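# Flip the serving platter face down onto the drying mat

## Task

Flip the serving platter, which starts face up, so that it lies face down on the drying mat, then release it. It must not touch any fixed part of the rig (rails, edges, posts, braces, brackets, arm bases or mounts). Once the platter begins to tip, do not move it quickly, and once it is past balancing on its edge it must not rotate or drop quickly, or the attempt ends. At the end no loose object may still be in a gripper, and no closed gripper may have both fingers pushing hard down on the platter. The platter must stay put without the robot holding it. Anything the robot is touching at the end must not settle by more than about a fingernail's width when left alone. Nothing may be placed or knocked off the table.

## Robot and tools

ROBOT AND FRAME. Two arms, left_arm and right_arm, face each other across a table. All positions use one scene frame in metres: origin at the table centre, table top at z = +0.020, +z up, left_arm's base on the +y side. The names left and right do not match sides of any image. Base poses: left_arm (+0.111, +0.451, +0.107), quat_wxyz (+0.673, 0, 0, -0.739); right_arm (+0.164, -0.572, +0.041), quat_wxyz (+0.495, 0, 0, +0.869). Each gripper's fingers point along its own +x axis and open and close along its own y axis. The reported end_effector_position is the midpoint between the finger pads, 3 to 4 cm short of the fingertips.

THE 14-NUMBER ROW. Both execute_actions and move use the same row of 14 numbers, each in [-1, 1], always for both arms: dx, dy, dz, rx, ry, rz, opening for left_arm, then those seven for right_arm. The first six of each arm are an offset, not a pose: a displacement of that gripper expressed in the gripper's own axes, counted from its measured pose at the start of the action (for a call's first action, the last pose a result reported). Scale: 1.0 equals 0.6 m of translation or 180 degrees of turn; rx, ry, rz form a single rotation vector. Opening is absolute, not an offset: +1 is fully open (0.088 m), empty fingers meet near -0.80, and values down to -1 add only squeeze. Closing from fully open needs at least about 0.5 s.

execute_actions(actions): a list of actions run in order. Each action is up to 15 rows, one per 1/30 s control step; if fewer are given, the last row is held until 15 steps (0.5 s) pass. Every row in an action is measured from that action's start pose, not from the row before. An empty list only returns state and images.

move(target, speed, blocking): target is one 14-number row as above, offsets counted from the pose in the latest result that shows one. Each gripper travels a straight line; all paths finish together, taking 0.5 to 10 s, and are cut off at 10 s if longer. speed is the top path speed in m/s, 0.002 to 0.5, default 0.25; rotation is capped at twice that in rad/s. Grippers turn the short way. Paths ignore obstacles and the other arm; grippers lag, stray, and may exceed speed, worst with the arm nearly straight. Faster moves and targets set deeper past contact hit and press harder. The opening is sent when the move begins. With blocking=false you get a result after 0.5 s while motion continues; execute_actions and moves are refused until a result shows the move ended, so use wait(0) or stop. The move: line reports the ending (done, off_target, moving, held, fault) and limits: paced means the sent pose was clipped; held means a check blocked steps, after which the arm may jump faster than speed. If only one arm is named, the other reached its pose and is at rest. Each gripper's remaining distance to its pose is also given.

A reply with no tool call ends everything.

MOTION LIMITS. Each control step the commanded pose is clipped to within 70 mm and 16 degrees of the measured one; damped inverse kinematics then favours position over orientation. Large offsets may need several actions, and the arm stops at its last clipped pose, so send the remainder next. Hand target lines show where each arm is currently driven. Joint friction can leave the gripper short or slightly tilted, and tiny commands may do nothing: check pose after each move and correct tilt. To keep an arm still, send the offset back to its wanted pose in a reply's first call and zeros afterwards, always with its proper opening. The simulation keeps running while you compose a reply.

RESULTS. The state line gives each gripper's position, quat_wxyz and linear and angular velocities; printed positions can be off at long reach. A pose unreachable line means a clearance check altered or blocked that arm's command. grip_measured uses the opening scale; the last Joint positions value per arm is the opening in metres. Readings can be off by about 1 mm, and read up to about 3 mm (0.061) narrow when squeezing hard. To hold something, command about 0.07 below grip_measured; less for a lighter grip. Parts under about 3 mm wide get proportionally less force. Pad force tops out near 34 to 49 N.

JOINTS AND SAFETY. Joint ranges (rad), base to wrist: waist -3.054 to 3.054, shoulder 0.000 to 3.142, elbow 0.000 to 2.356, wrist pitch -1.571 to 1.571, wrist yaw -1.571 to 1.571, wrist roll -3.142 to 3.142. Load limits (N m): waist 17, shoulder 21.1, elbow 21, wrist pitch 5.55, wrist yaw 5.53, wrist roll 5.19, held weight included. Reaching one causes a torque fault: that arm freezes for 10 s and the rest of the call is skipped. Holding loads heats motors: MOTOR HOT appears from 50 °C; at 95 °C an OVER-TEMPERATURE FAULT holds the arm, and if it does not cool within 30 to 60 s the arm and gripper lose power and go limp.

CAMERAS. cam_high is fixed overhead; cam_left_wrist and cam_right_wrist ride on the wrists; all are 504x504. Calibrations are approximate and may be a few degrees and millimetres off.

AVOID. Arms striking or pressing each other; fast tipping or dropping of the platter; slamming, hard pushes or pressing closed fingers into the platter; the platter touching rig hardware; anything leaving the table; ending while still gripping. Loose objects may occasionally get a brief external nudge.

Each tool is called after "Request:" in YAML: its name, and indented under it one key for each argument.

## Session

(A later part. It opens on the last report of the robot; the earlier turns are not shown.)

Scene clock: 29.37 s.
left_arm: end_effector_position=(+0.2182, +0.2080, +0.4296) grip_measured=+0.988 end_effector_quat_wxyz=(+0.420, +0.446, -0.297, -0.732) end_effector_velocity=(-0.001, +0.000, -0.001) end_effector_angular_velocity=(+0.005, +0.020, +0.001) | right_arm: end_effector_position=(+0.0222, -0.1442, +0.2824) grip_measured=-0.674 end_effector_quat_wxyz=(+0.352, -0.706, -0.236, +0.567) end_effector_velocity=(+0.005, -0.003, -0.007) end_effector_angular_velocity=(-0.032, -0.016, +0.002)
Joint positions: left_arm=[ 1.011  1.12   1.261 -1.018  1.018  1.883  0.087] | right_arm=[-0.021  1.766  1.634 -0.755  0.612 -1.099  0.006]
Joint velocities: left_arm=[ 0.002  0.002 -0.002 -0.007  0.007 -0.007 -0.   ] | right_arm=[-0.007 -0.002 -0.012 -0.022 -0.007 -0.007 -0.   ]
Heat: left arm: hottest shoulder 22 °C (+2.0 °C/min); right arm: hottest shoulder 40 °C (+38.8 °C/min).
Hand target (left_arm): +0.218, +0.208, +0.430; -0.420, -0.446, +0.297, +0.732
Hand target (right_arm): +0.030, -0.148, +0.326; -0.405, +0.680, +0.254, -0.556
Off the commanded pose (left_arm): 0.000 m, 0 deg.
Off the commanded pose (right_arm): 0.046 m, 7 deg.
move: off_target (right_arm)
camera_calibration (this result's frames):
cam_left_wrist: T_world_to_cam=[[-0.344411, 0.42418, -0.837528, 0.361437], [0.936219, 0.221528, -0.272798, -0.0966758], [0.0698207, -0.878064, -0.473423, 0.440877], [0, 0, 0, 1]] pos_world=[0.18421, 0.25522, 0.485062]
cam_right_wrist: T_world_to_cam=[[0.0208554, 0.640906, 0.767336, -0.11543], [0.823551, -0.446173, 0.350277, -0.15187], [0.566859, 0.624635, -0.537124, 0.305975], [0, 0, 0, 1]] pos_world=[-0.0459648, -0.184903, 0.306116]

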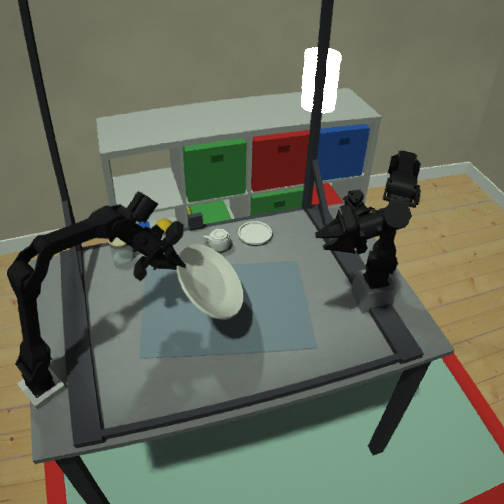

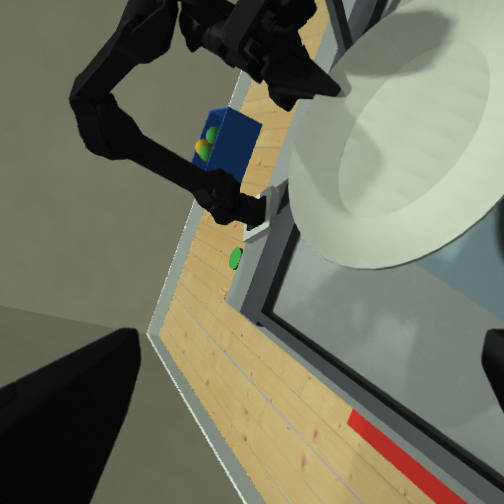

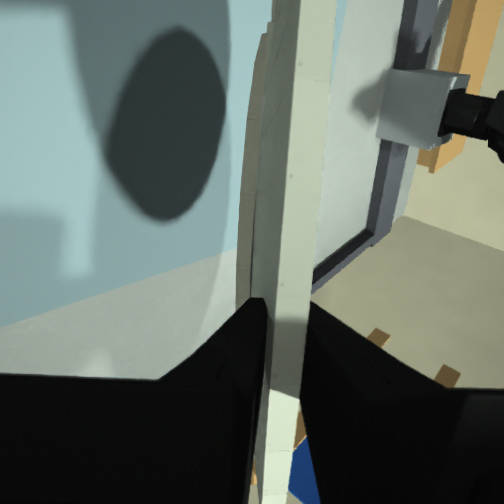

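Request:
move:
  target: [0,0,0,0,0,0,1, 0,0,0,0.5,0,0,-0.9]
  speed: 0.15

Request:
move:
  target: [0,0,0,0,0,0,1, 0,0,0,0.5,0,0,-0.9]
  speed: 0.15

Scene clock: 35.43 s.
left_arm: end_effector_position=(+0.2182, +0.2080, +0.4296) grip_measured=+0.988 end_effector_quat_wxyz=(+0.420, +0.446, -0.297, -0.732) end_effector_velocity=(+0.002, -0.000, -0.002) end_effector_angular_velocity=(+0.014, +0.003, +0.020) | right_arm: end_effector_position=(+0.0178, -0.1481, +0.2461) grip_measured=-0.672 end_effector_quat_wxyz=(+0.730, -0.295, +0.254, +0.562) end_effector_velocity=(+0.003, -0.001, -0.000) end_effector_angular_velocity=(-0.002, -0.004, -0.012)
Joint positions: left_arm=[ 1.011  1.12   1.261 -1.018  1.018  1.883  0.087] | right_arm=[-0.021  1.805  1.593 -0.772  0.567  0.474  0.006]
Joint velocities: left_arm=[-0.002 -0.002 -0.002  0.007 -0.022 -0.022  0.   ] | right_arm=[-0.002 -0.002 -0.002 -0.007  0.007  0.007  0.   ]
Heat: left arm: hottest shoulder 22 °C (+1.7 °C/min); right arm: hottest shoulder 42 °C (+35.6 °C/min).
Hand target (left_arm): +0.218, +0.208, +0.430; -0.420, -0.446, +0.297, +0.732
Hand target (right_arm): +0.023, -0.146, +0.282; +0.749, -0.250, +0.235, +0.567
Off the commanded pose (left_arm): 0.000 m, 0 deg.
Off the commanded pose (right_arm): 0.037 m, 6 deg.
move: off_target (right_arm)
camera_calibration (this result's frames):
cam_left_wrist: T_world_to_cam=[[-0.344411, 0.42418, -0.837528, 0.361437], [0.936219, 0.221528, -0.272798, -0.0966758], [0.0698207, -0.878064, -0.473423, 0.440877], [0, 0, 0, 1]] pos_world=[0.18421, 0.25522, 0.485062]
cam_right_wrist: T_world_to_cam=[[0.968113, -0.17015, 0.183866, -0.078377], [-0.0830505, -0.910435, -0.405229, -0.00393324], [0.236348, 0.377037, -0.895535, 0.348825], [0, 0, 0, 1]] pos_world=[-0.00689292, -0.148437, 0.325202]

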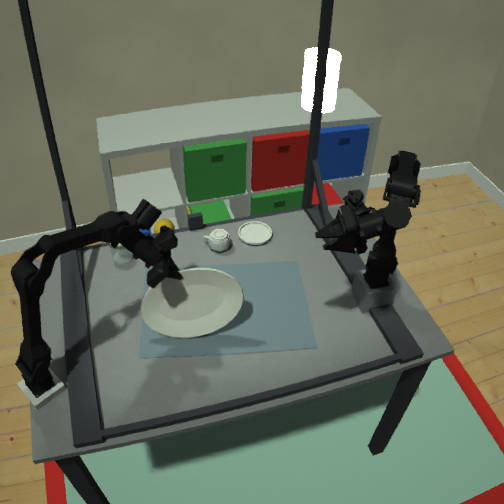

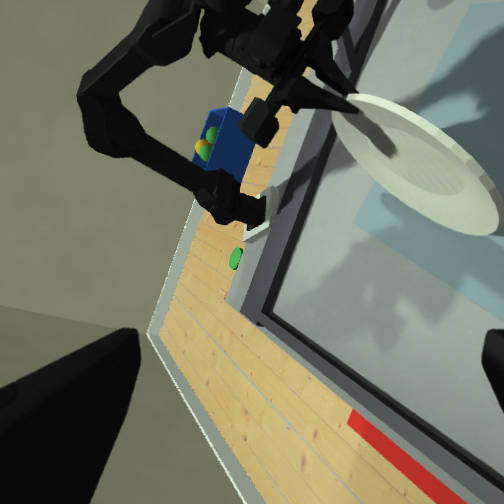

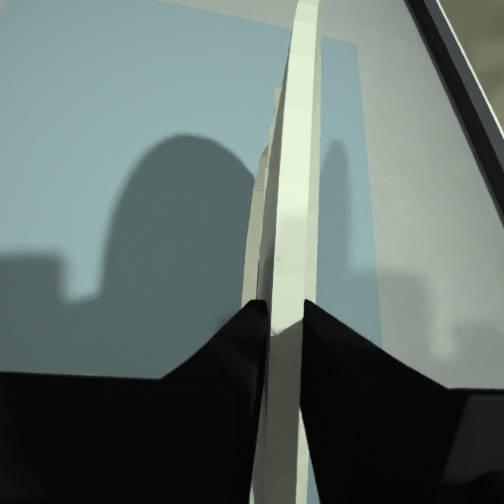

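Scene clock: 41.03 s.
left_arm: end_effector_position=(+0.2182, +0.2080, +0.4296) grip_measured=+0.988 end_effector_quat_wxyz=(+0.420, +0.446, -0.297, -0.732) end_effector_velocity=(-0.003, +0.000, -0.000) end_effector_angular_velocity=(+0.002, +0.016, -0.004) | right_arm: end_effector_position=(+0.0180, -0.1483, +0.2486) grip_measured=-0.798 end_effector_quat_wxyz=(+0.724, +0.308, +0.577, +0.221) end_effector_velocity=(+0.003, -0.001, -0.000) end_effector_angular_velocity=(-0.005, -0.014, -0.001)
Joint positions: left_arm=[ 1.011  1.12   1.261 -1.018  1.018  1.883  0.087] | right_arm=[-0.021  1.8    1.594 -0.771  0.569  2.04   0.   ]
Joint velocities: left_arm=[-0.002 -0.002 -0.002 -0.007  0.007 -0.007 -0.   ] | right_arm=[-0.002 -0.002 -0.002 -0.007  0.007 -0.007  0.   ]
Heat: left arm: hottest shoulder 22 °C (+1.5 °C/min); right arm: hottest shoulder 40 °C (+27.8 °C/min).
Hand target (left_arm): +0.218, +0.208, +0.430; -0.420, -0.446, +0.297, +0.732
Hand target (right_arm): +0.018, -0.148, +0.246; +0.724, +0.307, +0.577, +0.218
Off the commanded pose (left_arm): 0.000 m, 0 deg.
Off the commanded pose (right_arm): 0.002 m, 0 deg.
move: done
camera_calibration (this result's frames):
cam_left_wrist: T_world_to_cam=[[-0.344411, 0.42418, -0.837528, 0.361437], [0.936219, 0.221528, -0.272798, -0.0966758], [0.0698207, -0.878064, -0.473423, 0.440877], [0, 0, 0, 1]] pos_world=[0.18421, 0.25522, 0.485062]
cam_right_wrist: T_world_to_cam=[[0.00471205, -0.728834, -0.684674, 0.0713274], [-0.993542, -0.0810337, 0.0794225, 0.0157765], [-0.113368, 0.679878, -0.724509, 0.359782], [0, 0, 0, 1]] pos_world=[0.0561261, -0.191344, 0.308249]

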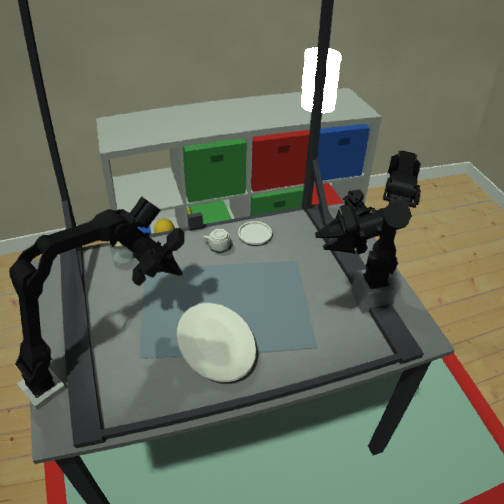

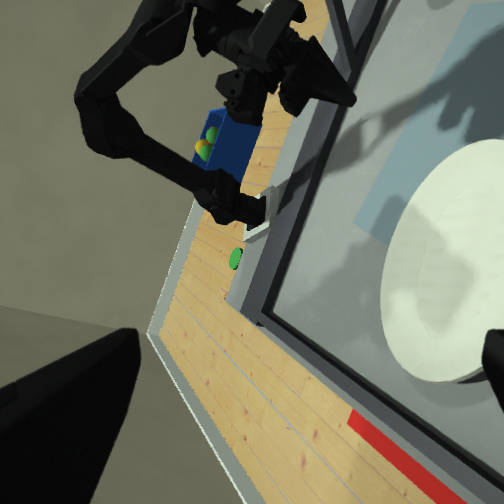

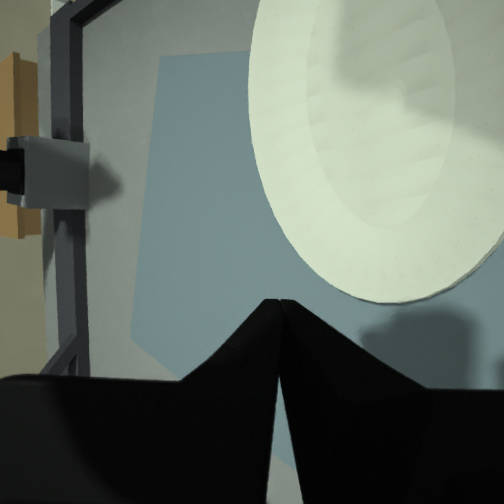

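Request:
zoom_image:
  camera: "cam_high"
  region: [130, 260, 330, 400]

Request:
zoom_image:
  camera: "cam_right_wrist"
  region: [200, 0, 504, 330]

Region (130, 260, 330, 400) of cam_high's 504x504 image, scaled by 2.520, with more detail than that image has; it fills the top 353 rows of this view, and the rest is white.

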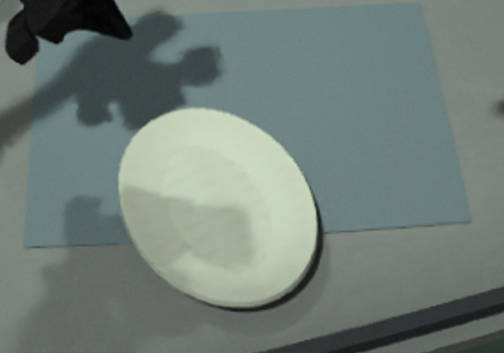

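Region (200, 0, 504, 330) of cam_right_wrist's 504x504 image, scaled by 1.527, with more detail than that image has; it fills the left 464 columns of this view, and the rest is white.

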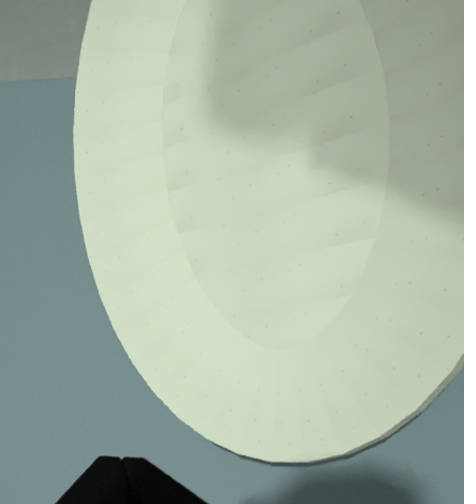

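Request:
zoom_image:
  camera: "cam_high"
  region: [200, 330, 270, 390]

Request:
zoom_image:
  camera: "cam_left_wrist"
  region: [360, 120, 504, 400]

Region (200, 330, 270, 390) of cam_high's 504x504 image, scaled by 7.200, with more detail than that image has; it fills the top 432 rows of this view, and the rest is white.

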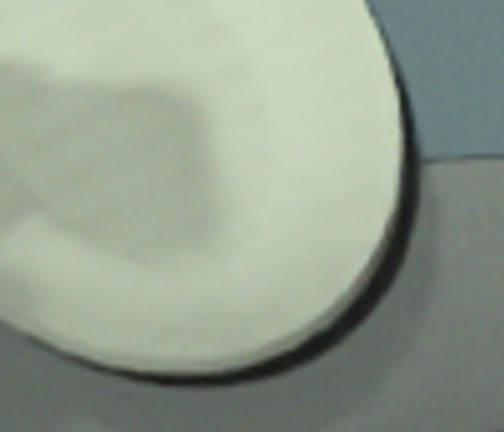

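Region (360, 120, 504, 400) of cam_left_wrist's 504x504 image, scaled by 1.800, with more detail than that image has; it fills the left 259 columns of this view, and the rest is white.

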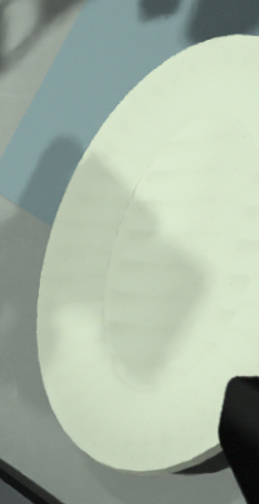

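Request:
move:
  target: [0,0,0,0,0,0,1, 0.127,-0.232,0.253,-0.047,0.108,-0.009,0.3]

Scene clock: 44.30 s.
left_arm: end_effector_position=(+0.2182, +0.2080, +0.4296) grip_measured=+0.988 end_effector_quat_wxyz=(+0.420, +0.446, -0.297, -0.732) end_effector_velocity=(+0.001, -0.001, -0.001) end_effector_angular_velocity=(+0.005, +0.001, +0.005) | right_arm: end_effector_position=(+0.1771, -0.2218, +0.1218) grip_measured=+0.297 end_effector_quat_wxyz=(+0.639, +0.208, +0.677, +0.301) end_effector_velocity=(+0.003, -0.001, +0.001) end_effector_angular_velocity=(+0.013, -0.009, +0.025)
Joint positions: left_arm=[ 1.011  1.12   1.261 -1.018  1.018  1.883  0.087] | right_arm=[-0.644  1.443  0.697 -0.104 -0.17   1.383  0.054]
Joint velocities: left_arm=[-0.002  0.002 -0.002  0.007 -0.007 -0.007 -0.   ] | right_arm=[-0.017 -0.007 -0.007  0.007 -0.022 -0.037  0.   ]
Heat: left arm: hottest shoulder 22 °C (+1.4 °C/min); right arm: hottest shoulder 39 °C (+24.4 °C/min).
Hand target (left_arm): +0.218, +0.208, +0.430; -0.420, -0.446, +0.297, +0.732
Hand target (right_arm): +0.177, -0.225, +0.118; +0.639, +0.204, +0.679, +0.299
Off the commanded pose (left_arm): 0.000 m, 0 deg.
Off the commanded pose (right_arm): 0.004 m, 0 deg.
move: done
camera_calibration (this result's frames):
cam_left_wrist: T_world_to_cam=[[-0.344411, 0.42418, -0.837528, 0.361437], [0.936219, 0.221528, -0.272798, -0.0966758], [0.0698207, -0.878064, -0.473423, 0.440877], [0, 0, 0, 1]] pos_world=[0.18421, 0.25522, 0.485062]
cam_right_wrist: T_world_to_cam=[[0.148564, -0.733998, -0.662704, -0.0990716], [-0.890761, -0.390384, 0.232692, 0.0725447], [-0.429504, 0.555741, -0.711813, 0.362855], [0, 0, 0, 1]] pos_world=[0.235186, -0.246051, 0.175749]

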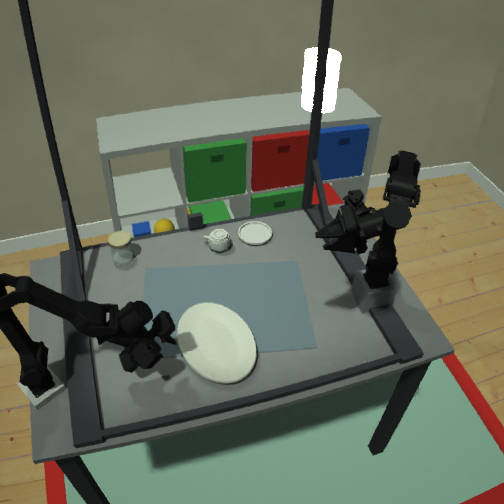

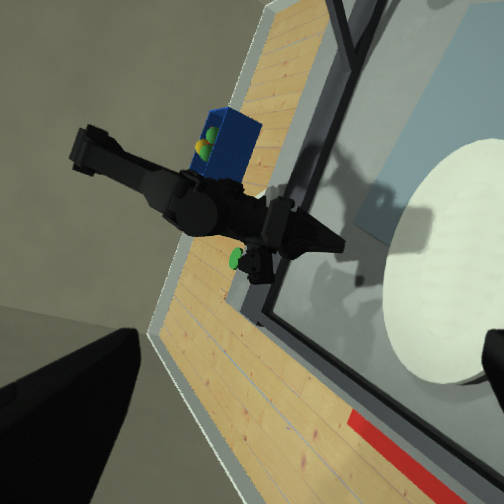

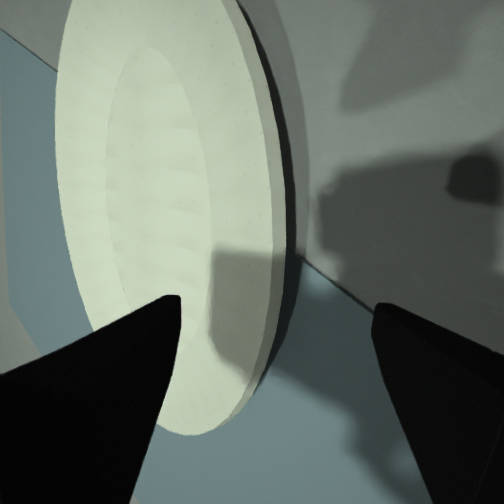

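Request:
move:
  target: [0,0,0,0,0,0,1, 0.058,-0.053,0,0,0,0,0.3]
  speed: 0.06

Request:
zoom_image:
  camera: "cam_high"
  region: [110, 290, 230, 390]

Scene clock: 45.73 s.
left_arm: end_effector_position=(+0.2182, +0.2080, +0.4296) grip_measured=+0.988 end_effector_quat_wxyz=(+0.420, +0.446, -0.297, -0.732) end_effector_velocity=(-0.003, +0.001, -0.001) end_effector_angular_velocity=(+0.020, +0.030, +0.006) | right_arm: end_effector_position=(+0.1778, -0.2179, +0.0818) grip_measured=+0.297 end_effector_quat_wxyz=(+0.638, +0.213, +0.673, +0.308) end_effector_velocity=(-0.002, +0.001, -0.001) end_effector_angular_velocity=(+0.010, +0.010, +0.018)
Joint positions: left_arm=[ 1.011  1.12   1.261 -1.018  1.018  1.883  0.087] | right_arm=[-0.645  1.567  0.603  0.133 -0.172  1.382  0.054]
Joint velocities: left_arm=[-0.007 -0.002  0.002 -0.022 -0.007 -0.022  0.   ] | right_arm=[-0.002  0.007 -0.007  0.022 -0.022 -0.007  0.   ]
Heat: left arm: hottest shoulder 22 °C (+1.3 °C/min); right arm: hottest shoulder 38 °C (+22.3 °C/min).
Hand target (left_arm): +0.218, +0.208, +0.430; -0.420, -0.446, +0.297, +0.732
Hand target (right_arm): +0.177, -0.222, +0.075; +0.639, +0.207, +0.676, +0.301
Off the commanded pose (left_arm): 0.000 m, 0 deg.
Off the commanded pose (right_arm): 0.008 m, 1 deg.
move: done
camera_calibration (this result's frames):
cam_left_wrist: T_world_to_cam=[[-0.344411, 0.42418, -0.837528, 0.361437], [0.936219, 0.221528, -0.272798, -0.0966758], [0.0698207, -0.878064, -0.473423, 0.440877], [0, 0, 0, 1]] pos_world=[0.18421, 0.25522, 0.485062]
cam_right_wrist: T_world_to_cam=[[0.150658, -0.721357, -0.675978, -0.119388], [-0.890576, -0.395873, 0.223961, 0.0834225], [-0.429157, 0.568268, -0.702065, 0.334335], [0, 0, 0, 1]] pos_world=[0.235763, -0.243088, 0.135338]

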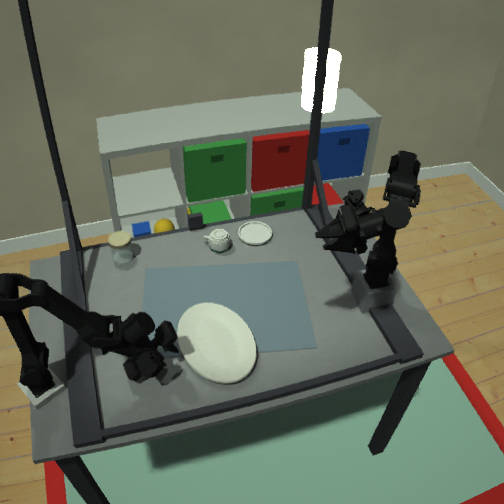

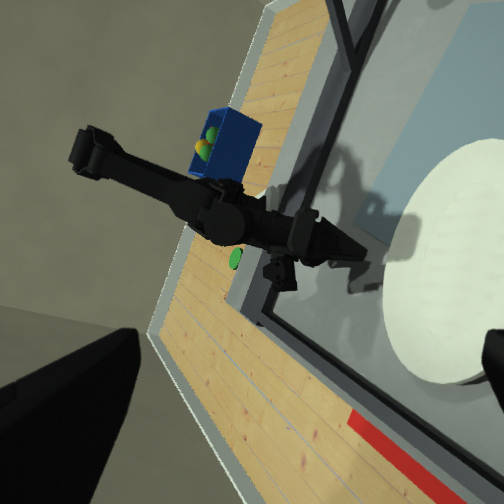

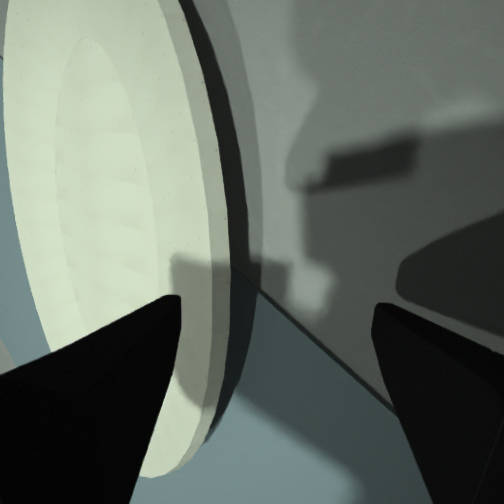

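Region (110, 290, 230, 390) of cam_high's 504x504 image, scaled by 4.200, with more detail than that image has.

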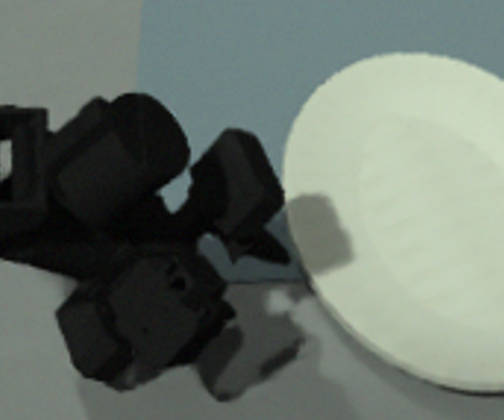

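Request:
move:
  target: [0,0,0,0,0,0,1, 0.06,0.075,0,0,0,0,0.3]
  speed: 0.05

Request:
zoom_image:
  camera: "cam_high"
  region: [110, 290, 230, 390]

Scene clock: 47.50 s.
left_arm: end_effector_position=(+0.2182, +0.2080, +0.4296) grip_measured=+0.988 end_effector_quat_wxyz=(+0.420, +0.446, -0.297, -0.732) end_effector_velocity=(-0.002, +0.001, -0.001) end_effector_angular_velocity=(+0.008, +0.005, +0.005) | right_arm: end_effector_position=(+0.1699, -0.1643, +0.0869) grip_measured=+0.297 end_effector_quat_wxyz=(+0.637, +0.212, +0.673, +0.309) end_effector_velocity=(-0.000, -0.001, -0.002) end_effector_angular_velocity=(-0.017, +0.011, -0.003)
Joint positions: left_arm=[ 1.011  1.12   1.261 -1.018  1.018  1.883  0.087] | right_arm=[-0.601  1.739  0.819  0.094 -0.144  1.412  0.054]
Joint velocities: left_arm=[-0.002 -0.007 -0.002 -0.007 -0.007 -0.007 -0.   ] | right_arm=[-0.002  0.002  0.007 -0.022 -0.007  0.007 -0.   ]
Heat: left arm: hottest shoulder 22 °C (+1.3 °C/min); right arm: hottest shoulder 38 °C (+21.5 °C/min).
Hand target (left_arm): +0.218, +0.208, +0.430; -0.420, -0.446, +0.297, +0.732
Hand target (right_arm): +0.169, -0.161, +0.087; +0.638, +0.213, +0.673, +0.308
Off the commanded pose (left_arm): 0.000 m, 0 deg.
Off the commanded pose (right_arm): 0.003 m, 0 deg.
move: done
camera_calibration (this result's frames):
cam_left_wrist: T_world_to_cam=[[-0.344411, 0.42418, -0.837528, 0.361437], [0.936219, 0.221528, -0.272798, -0.0966758], [0.0698207, -0.878064, -0.473423, 0.440877], [0, 0, 0, 1]] pos_world=[0.18421, 0.25522, 0.485062]
cam_right_wrist: T_world_to_cam=[[0.152732, -0.720633, -0.676284, -0.0763061], [-0.889558, -0.398365, 0.223591, 0.0958913], [-0.430535, 0.567444, -0.701888, 0.304167], [0, 0, 0, 1]] pos_world=[0.22791, -0.189387, 0.140446]

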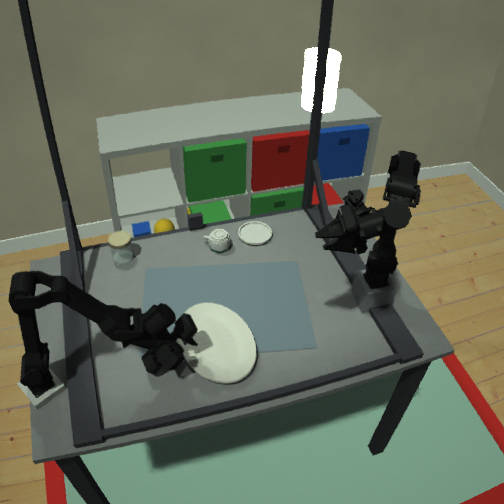

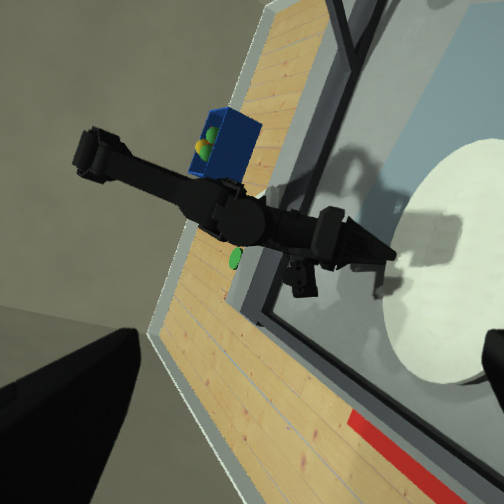

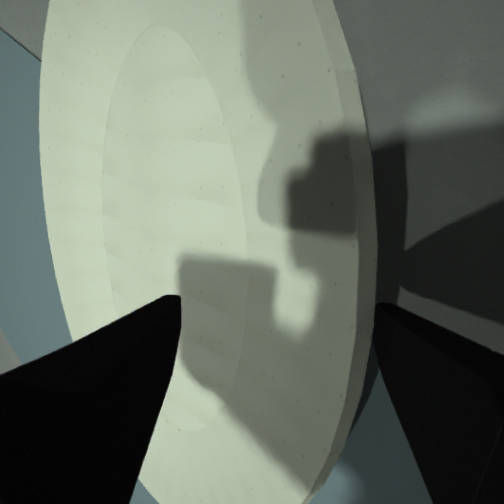

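Region (110, 290, 230, 390) of cam_high's 504x504 image, scaled by 4.200, with more detail than that image has.

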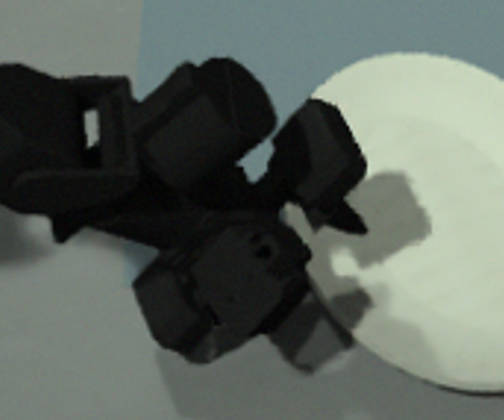

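Request:
move:
  target: [0,0,0,0,0,0,1, 0.03,0.015,0,0,0,0,0.3]
  speed: 0.04

Request:
move:
  target: [0,0,0,0,0,0,1, 0,0,0,0,0,0,-0.9]

Request:
move:
  target: [0,0,0,0,0,0,1, -0.065,0.05,0,0,0,0.08,-0.9]
  speed: 0.03

Scene clock: 48.60 s.
left_arm: end_effector_position=(+0.2182, +0.2080, +0.4296) grip_measured=+0.988 end_effector_quat_wxyz=(+0.420, +0.446, -0.297, -0.732) end_effector_velocity=(+0.002, +0.000, -0.004) end_effector_angular_velocity=(+0.023, +0.006, +0.015) | right_arm: end_effector_position=(+0.1678, -0.1524, +0.0763) grip_measured=+0.297 end_effector_quat_wxyz=(+0.639, +0.206, +0.676, +0.304) end_effector_velocity=(-0.004, +0.002, +0.001) end_effector_angular_velocity=(+0.009, +0.011, +0.023)
Joint positions: left_arm=[ 1.011  1.12   1.261 -1.018  1.018  1.883  0.087] | right_arm=[-0.592  1.808  0.866  0.102 -0.138  1.417  0.054]
Joint velocities: left_arm=[-0.002  0.002 -0.002 -0.007 -0.022 -0.007 -0.   ] | right_arm=[ 0.002  0.002  0.002  0.007 -0.022 -0.007 -0.   ]
Heat: left arm: hottest shoulder 22 °C (+1.2 °C/min); right arm: hottest shoulder 37 °C (+19.8 °C/min).
Hand target (left_arm): +0.218, +0.208, +0.430; -0.420, -0.446, +0.297, +0.732
Hand target (right_arm): +0.167, -0.146, +0.080; +0.637, +0.212, +0.674, +0.309
Off the commanded pose (left_arm): 0.000 m, 0 deg.
Off the commanded pose (right_arm): 0.008 m, 1 deg.
move: done
camera_calibration (this result's frames):
cam_left_wrist: T_world_to_cam=[[-0.344411, 0.42418, -0.837528, 0.361437], [0.936219, 0.221528, -0.272798, -0.0966758], [0.0698207, -0.878064, -0.473423, 0.440877], [0, 0, 0, 1]] pos_world=[0.18421, 0.25522, 0.485062]
cam_right_wrist: T_world_to_cam=[[0.153623, -0.731101, -0.664749, -0.0771622], [-0.888864, -0.396119, 0.230241, 0.10085], [-0.431649, 0.555501, -0.710703, 0.28815], [0, 0, 0, 1]] pos_world=[0.225875, -0.176532, 0.130276]

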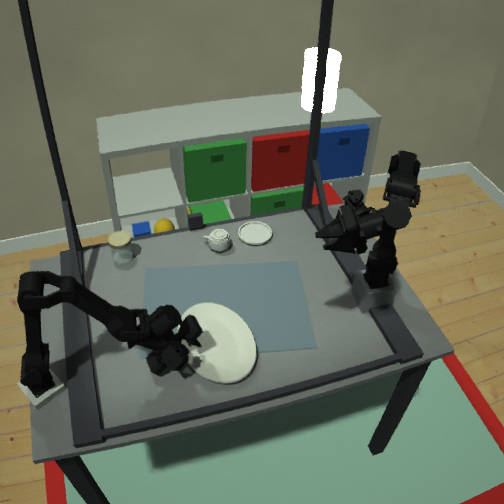

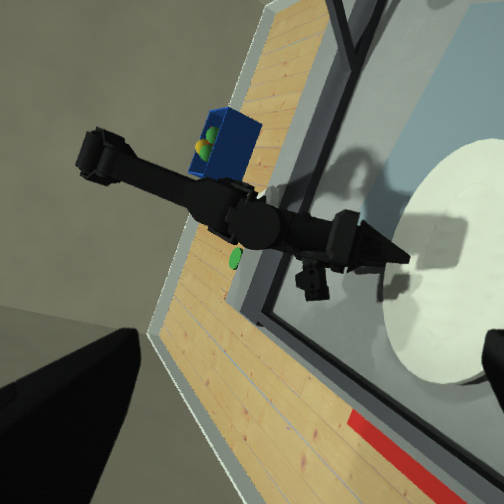

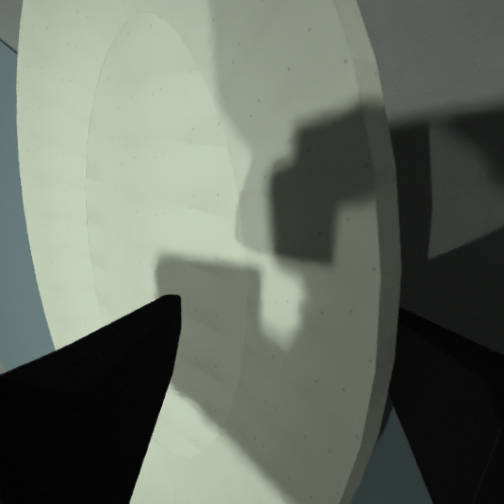

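Scene clock: 49.17 s.
left_arm: end_effector_position=(+0.2182, +0.2080, +0.4296) grip_measured=+0.988 end_effector_quat_wxyz=(+0.420, +0.446, -0.297, -0.732) end_effector_velocity=(-0.000, +0.002, -0.003) end_effector_angular_velocity=(+0.026, +0.010, +0.015) | right_arm: end_effector_position=(+0.1687, -0.1575, +0.0733) grip_measured=-0.452 end_effector_quat_wxyz=(+0.640, +0.203, +0.678, +0.300) end_effector_velocity=(-0.003, -0.004, -0.001) end_effector_angular_velocity=(-0.014, +0.003, +0.028)
Joint positions: left_arm=[ 1.011  1.12   1.261 -1.018  1.018  1.883  0.087] | right_arm=[-0.596  1.802  0.851  0.097 -0.139  1.414  0.017]
Joint velocities: left_arm=[-0.002 -0.002  0.002 -0.022 -0.022 -0.007  0.   ] | right_arm=[-0.002 -0.007 -0.002 -0.022 -0.022 -0.022  0.   ]
Heat: left arm: hottest shoulder 22 °C (+1.2 °C/min); right arm: hottest shoulder 37 °C (+19.5 °C/min).
Hand target (left_arm): +0.218, +0.208, +0.430; -0.420, -0.446, +0.297, +0.732
Hand target (right_arm): +0.168, -0.153, +0.076; +0.639, +0.206, +0.676, +0.304
Off the commanded pose (left_arm): 0.000 m, 0 deg.
Off the commanded pose (right_arm): 0.006 m, 1 deg.
move: done
camera_calibration (this result's frames):
cam_left_wrist: T_world_to_cam=[[-0.344411, 0.42418, -0.837528, 0.361437], [0.936219, 0.221528, -0.272798, -0.0966758], [0.0698207, -0.878064, -0.473423, 0.440877], [0, 0, 0, 1]] pos_world=[0.18421, 0.25522, 0.485062]
cam_right_wrist: T_world_to_cam=[[0.153595, -0.739228, -0.655706, -0.0849675], [-0.889122, -0.392915, 0.234692, 0.100595], [-0.431127, 0.546956, -0.717613, 0.288333], [0, 0, 0, 1]] pos_world=[0.2268, -0.18099, 0.127589]

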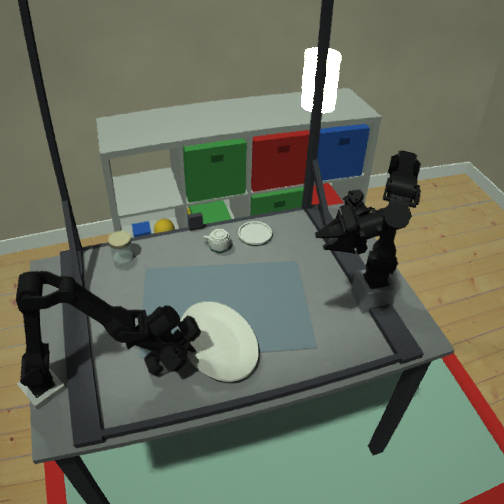

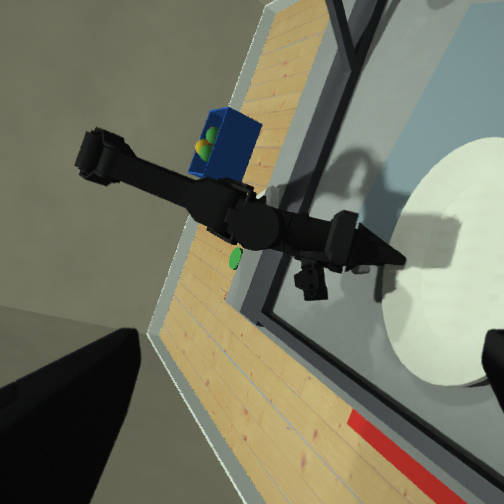

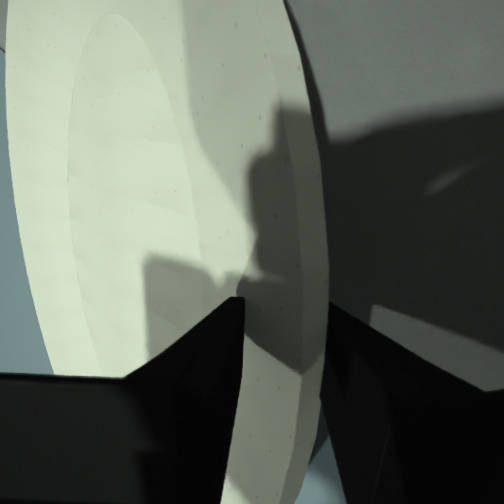

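Scene clock: 53.60 s.
left_arm: end_effector_position=(+0.2182, +0.2080, +0.4296) grip_measured=+0.988 end_effector_quat_wxyz=(+0.420, +0.446, -0.297, -0.732) end_effector_velocity=(+0.001, -0.001, -0.001) end_effector_angular_velocity=(+0.008, +0.014, +0.011) | right_arm: end_effector_position=(+0.1670, -0.1601, +0.1124) grip_measured=-0.664 end_effector_quat_wxyz=(+0.601, +0.275, +0.652, +0.372) end_effector_velocity=(-0.002, -0.003, +0.000) end_effector_angular_velocity=(+0.006, -0.005, +0.028)
Joint positions: left_arm=[ 1.011  1.12   1.261 -1.018  1.018  1.883  0.087] | right_arm=[-0.609  1.678  0.713  0.335 -0.186  1.437  0.006]
Joint velocities: left_arm=[-0.002  0.002 -0.002  0.007 -0.007 -0.022 -0.   ] | right_arm=[-0.002 -0.007 -0.012  0.007 -0.022 -0.022 -0.   ]
Heat: left arm: hottest shoulder 22 °C (+1.1 °C/min); right arm: hottest shoulder 36 °C (+16.8 °C/min).
Hand target (left_arm): +0.218, +0.208, +0.430; -0.420, -0.446, +0.297, +0.732
Hand target (right_arm): +0.169, -0.161, +0.122; +0.597, +0.286, +0.647, +0.377
Off the commanded pose (left_arm): 0.000 m, 0 deg.
Off the commanded pose (right_arm): 0.010 m, 2 deg.
move: off_target (right_arm)
camera_calibration (this result's frames):
cam_left_wrist: T_world_to_cam=[[-0.344411, 0.42418, -0.837528, 0.361437], [0.936219, 0.221528, -0.272798, -0.0966758], [0.0698207, -0.878064, -0.473423, 0.440877], [0, 0, 0, 1]] pos_world=[0.18421, 0.25522, 0.485062]
cam_right_wrist: T_world_to_cam=[[0.133303, -0.575155, -0.807111, -0.0142891], [-0.879778, -0.44363, 0.17083, 0.0863746], [-0.456311, 0.687306, -0.565146, 0.326568], [0, 0, 0, 1]] pos_world=[0.226912, -0.194352, 0.15827]

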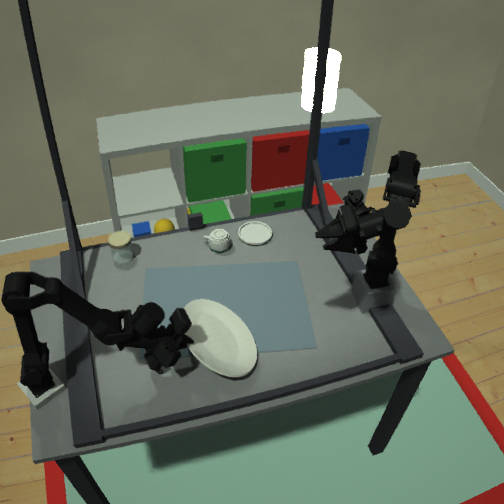

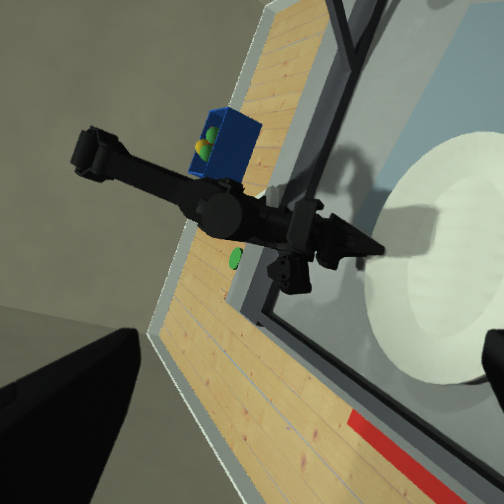

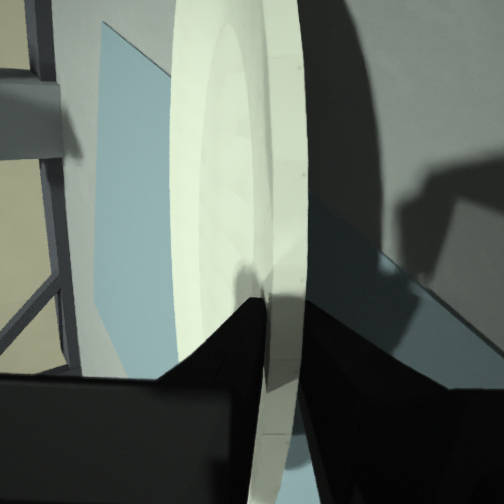

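Request:
move:
  target: [0,0,0,0,0,0,1, 0,0,0,0,0,0,-0.5]

Request:
move:
  target: [0,0,0,0,0,0,1, 0.04,0,0,0,0,0,-0.5]
  speed: 0.03

Request:
move:
  target: [0,0,0,0,0,0,1, 0,0,0,0,0,0,-1]

Scene clock: 54.57 s.
left_arm: end_effector_position=(+0.2182, +0.2080, +0.4296) grip_measured=+0.988 end_effector_quat_wxyz=(+0.420, +0.446, -0.297, -0.732) end_effector_velocity=(+0.001, +0.001, -0.002) end_effector_angular_velocity=(+0.017, -0.002, +0.015) | right_arm: end_effector_position=(+0.1669, -0.1616, +0.1090) grip_measured=-0.503 end_effector_quat_wxyz=(+0.603, +0.271, +0.654, +0.367) end_effector_velocity=(-0.000, -0.002, -0.001) end_effector_angular_velocity=(-0.005, +0.008, +0.015)
Joint positions: left_arm=[ 1.011  1.12   1.261 -1.018  1.018  1.883  0.087] | right_arm=[-0.609  1.682  0.711  0.327 -0.186  1.438  0.014]
Joint velocities: left_arm=[-0.002 -0.002  0.002 -0.007 -0.022 -0.007 -0.   ] | right_arm=[-0.007 -0.002 -0.002 -0.007 -0.022 -0.007  0.   ]
Heat: left arm: hottest shoulder 22 °C (+1.1 °C/min); right arm: hottest shoulder 36 °C (+16.5 °C/min).
Hand target (left_arm): +0.218, +0.208, +0.430; -0.420, -0.446, +0.297, +0.732
Hand target (right_arm): +0.167, -0.160, +0.112; +0.601, +0.275, +0.652, +0.371
Off the commanded pose (left_arm): 0.000 m, 0 deg.
Off the commanded pose (right_arm): 0.004 m, 1 deg.
move: done
camera_calibration (this result's frames):
cam_left_wrist: T_world_to_cam=[[-0.344411, 0.42418, -0.837528, 0.361437], [0.936219, 0.221528, -0.272798, -0.0966758], [0.0698207, -0.878064, -0.473423, 0.440877], [0, 0, 0, 1]] pos_world=[0.18421, 0.25522, 0.485062]
cam_right_wrist: T_world_to_cam=[[0.132152, -0.585615, -0.799745, -0.0202293], [-0.879656, -0.441171, 0.177691, 0.0858196], [-0.456883, 0.680017, -0.573441, 0.325433], [0, 0, 0, 1]] pos_world=[0.22685, -0.195286, 0.155189]

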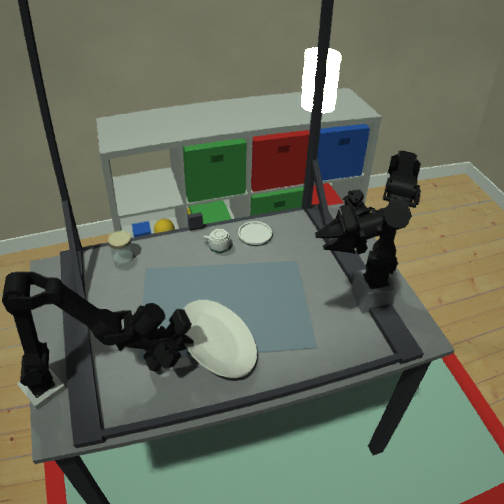

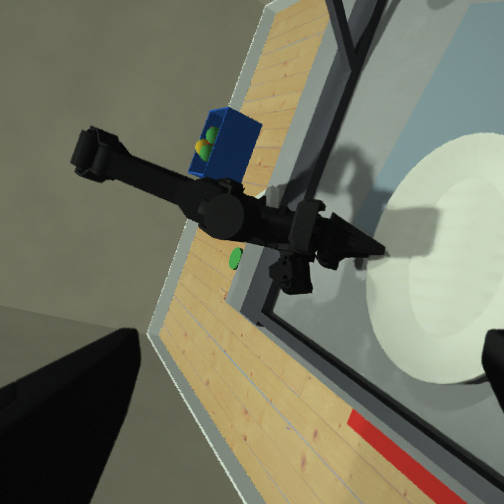

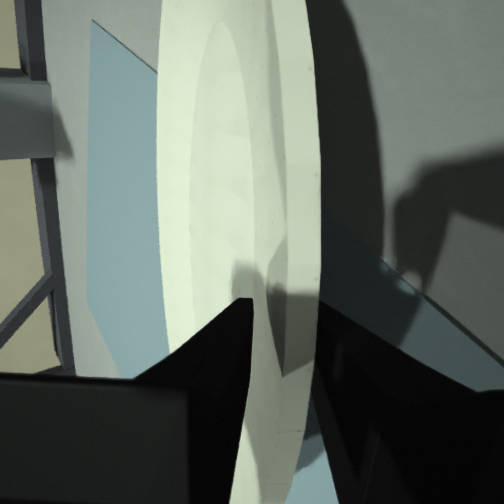

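Scene clock: 55.67 s.
left_arm: end_effector_position=(+0.2182, +0.2080, +0.4296) grip_measured=+0.988 end_effector_quat_wxyz=(+0.420, +0.446, -0.297, -0.732) end_effector_velocity=(-0.000, +0.000, -0.002) end_effector_angular_velocity=(+0.020, +0.011, +0.016) | right_arm: end_effector_position=(+0.1660, -0.1590, +0.0799) grip_measured=-0.499 end_effector_quat_wxyz=(+0.611, +0.256, +0.663, +0.348) end_effector_velocity=(-0.000, +0.001, -0.001) end_effector_angular_velocity=(-0.004, -0.012, +0.017)
Joint positions: left_arm=[ 1.011  1.12   1.261 -1.018  1.018  1.883  0.087] | right_arm=[-0.602  1.778  0.719  0.362 -0.173  1.44   0.015]
Joint velocities: left_arm=[-0.007 -0.002  0.002 -0.007 -0.022 -0.022 -0.   ] | right_arm=[-0.002  0.007  0.007 -0.007 -0.007 -0.022  0.   ]
Heat: left arm: hottest wrist pitch 23 °C (+2.2 °C/min); right arm: hottest shoulder 36 °C (+16.2 °C/min).
Hand target (left_arm): +0.218, +0.208, +0.430; -0.420, -0.446, +0.297, +0.732
Hand target (right_arm): +0.164, -0.144, +0.096; +0.603, +0.271, +0.654, +0.367
Off the commanded pose (left_arm): 0.000 m, 0 deg.
Off the commanded pose (right_arm): 0.022 m, 3 deg.
move: off_target (right_arm)
camera_calibration (this result's frames):
cam_left_wrist: T_world_to_cam=[[-0.344411, 0.42418, -0.837528, 0.361437], [0.936219, 0.221528, -0.272798, -0.0966758], [0.0698207, -0.878064, -0.473423, 0.440877], [0, 0, 0, 1]] pos_world=[0.18421, 0.25522, 0.485062]
cam_right_wrist: T_world_to_cam=[[0.131082, -0.628649, -0.766562, -0.0511843], [-0.88204, -0.426946, 0.199304, 0.0922785], [-0.452573, 0.650013, -0.610459, 0.304078], [0, 0, 0, 1]] pos_world=[0.22572, -0.190434, 0.128]

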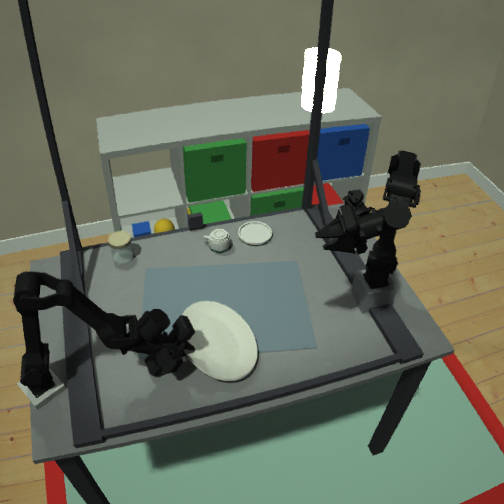

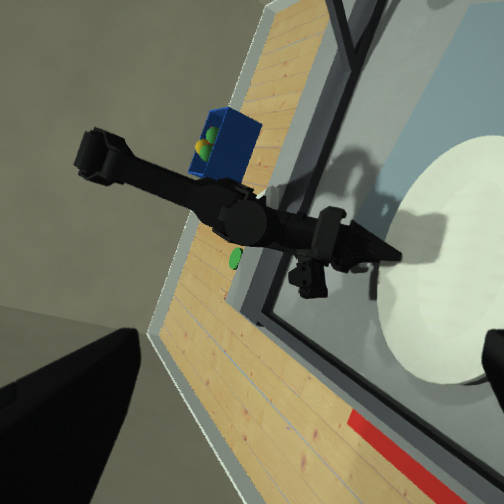

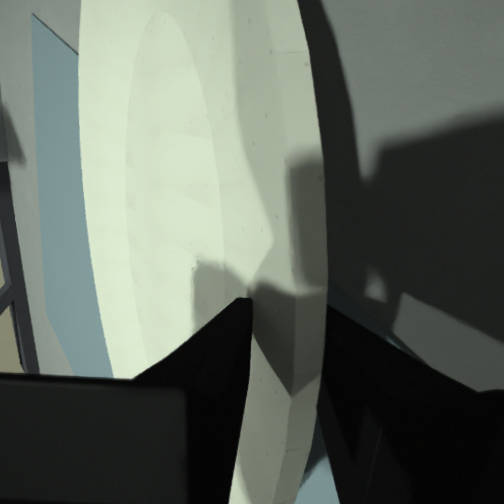

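Scene clock: 56.17 s.
left_arm: end_effector_position=(+0.2182, +0.2080, +0.4296) grip_measured=+0.988 end_effector_quat_wxyz=(+0.420, +0.446, -0.297, -0.732) end_effector_velocity=(-0.003, +0.000, -0.000) end_effector_angular_velocity=(+0.002, +0.016, -0.004) | right_arm: end_effector_position=(+0.1660, -0.1588, +0.0823) grip_measured=-0.561 end_effector_quat_wxyz=(+0.610, +0.258, +0.662, +0.351) end_effector_velocity=(-0.000, -0.003, -0.003) end_effector_angular_velocity=(-0.013, +0.011, -0.001)
Joint positions: left_arm=[ 1.011  1.12   1.261 -1.018  1.018  1.883  0.087] | right_arm=[-0.602  1.771  0.719  0.363 -0.175  1.44   0.012]
Joint velocities: left_arm=[-0.002 -0.002 -0.002 -0.007  0.007 -0.007 -0.   ] | right_arm=[-0.002 -0.002 -0.007 -0.007 -0.007  0.007 -0.   ]
Heat: left arm: hottest wrist pitch 23 °C (+2.1 °C/min); right arm: hottest shoulder 36 °C (+16.0 °C/min).
Hand target (left_arm): +0.218, +0.208, +0.430; -0.420, -0.446, +0.297, +0.732
Hand target (right_arm): +0.166, -0.159, +0.080; +0.611, +0.256, +0.663, +0.348
Off the commanded pose (left_arm): 0.000 m, 0 deg.
Off the commanded pose (right_arm): 0.002 m, 0 deg.
move: done
camera_calibration (this result's frames):
cam_left_wrist: T_world_to_cam=[[-0.344411, 0.42418, -0.837528, 0.361437], [0.936219, 0.221528, -0.272798, -0.0966758], [0.0698207, -0.878064, -0.473423, 0.440877], [0, 0, 0, 1]] pos_world=[0.18421, 0.25522, 0.485062]
cam_right_wrist: T_world_to_cam=[[0.130922, -0.623469, -0.770809, -0.0479517], [-0.881411, -0.429128, 0.197393, 0.0915937], [-0.453844, 0.653556, -0.605714, 0.305795], [0, 0, 0, 1]] pos_world=[0.225793, -0.190445, 0.130183]

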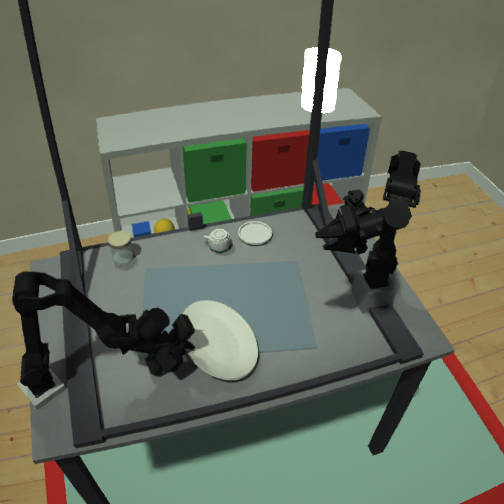

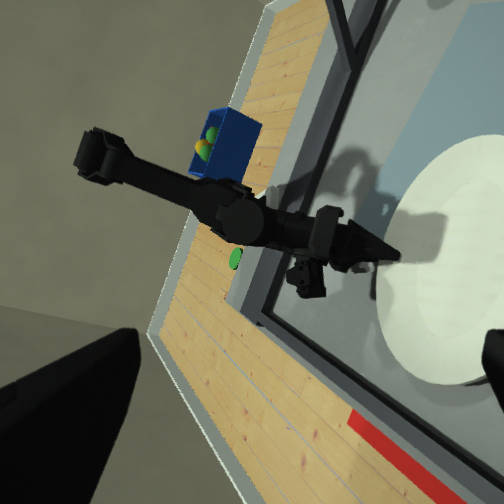

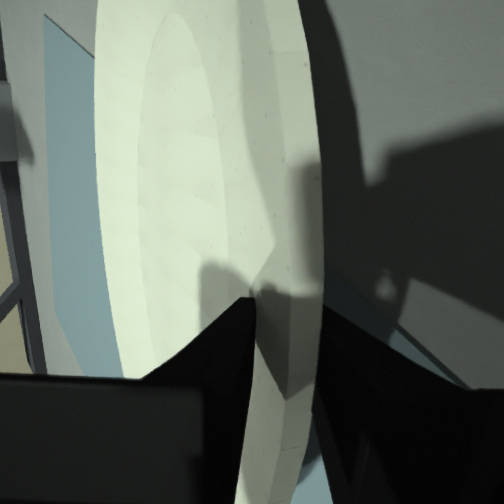

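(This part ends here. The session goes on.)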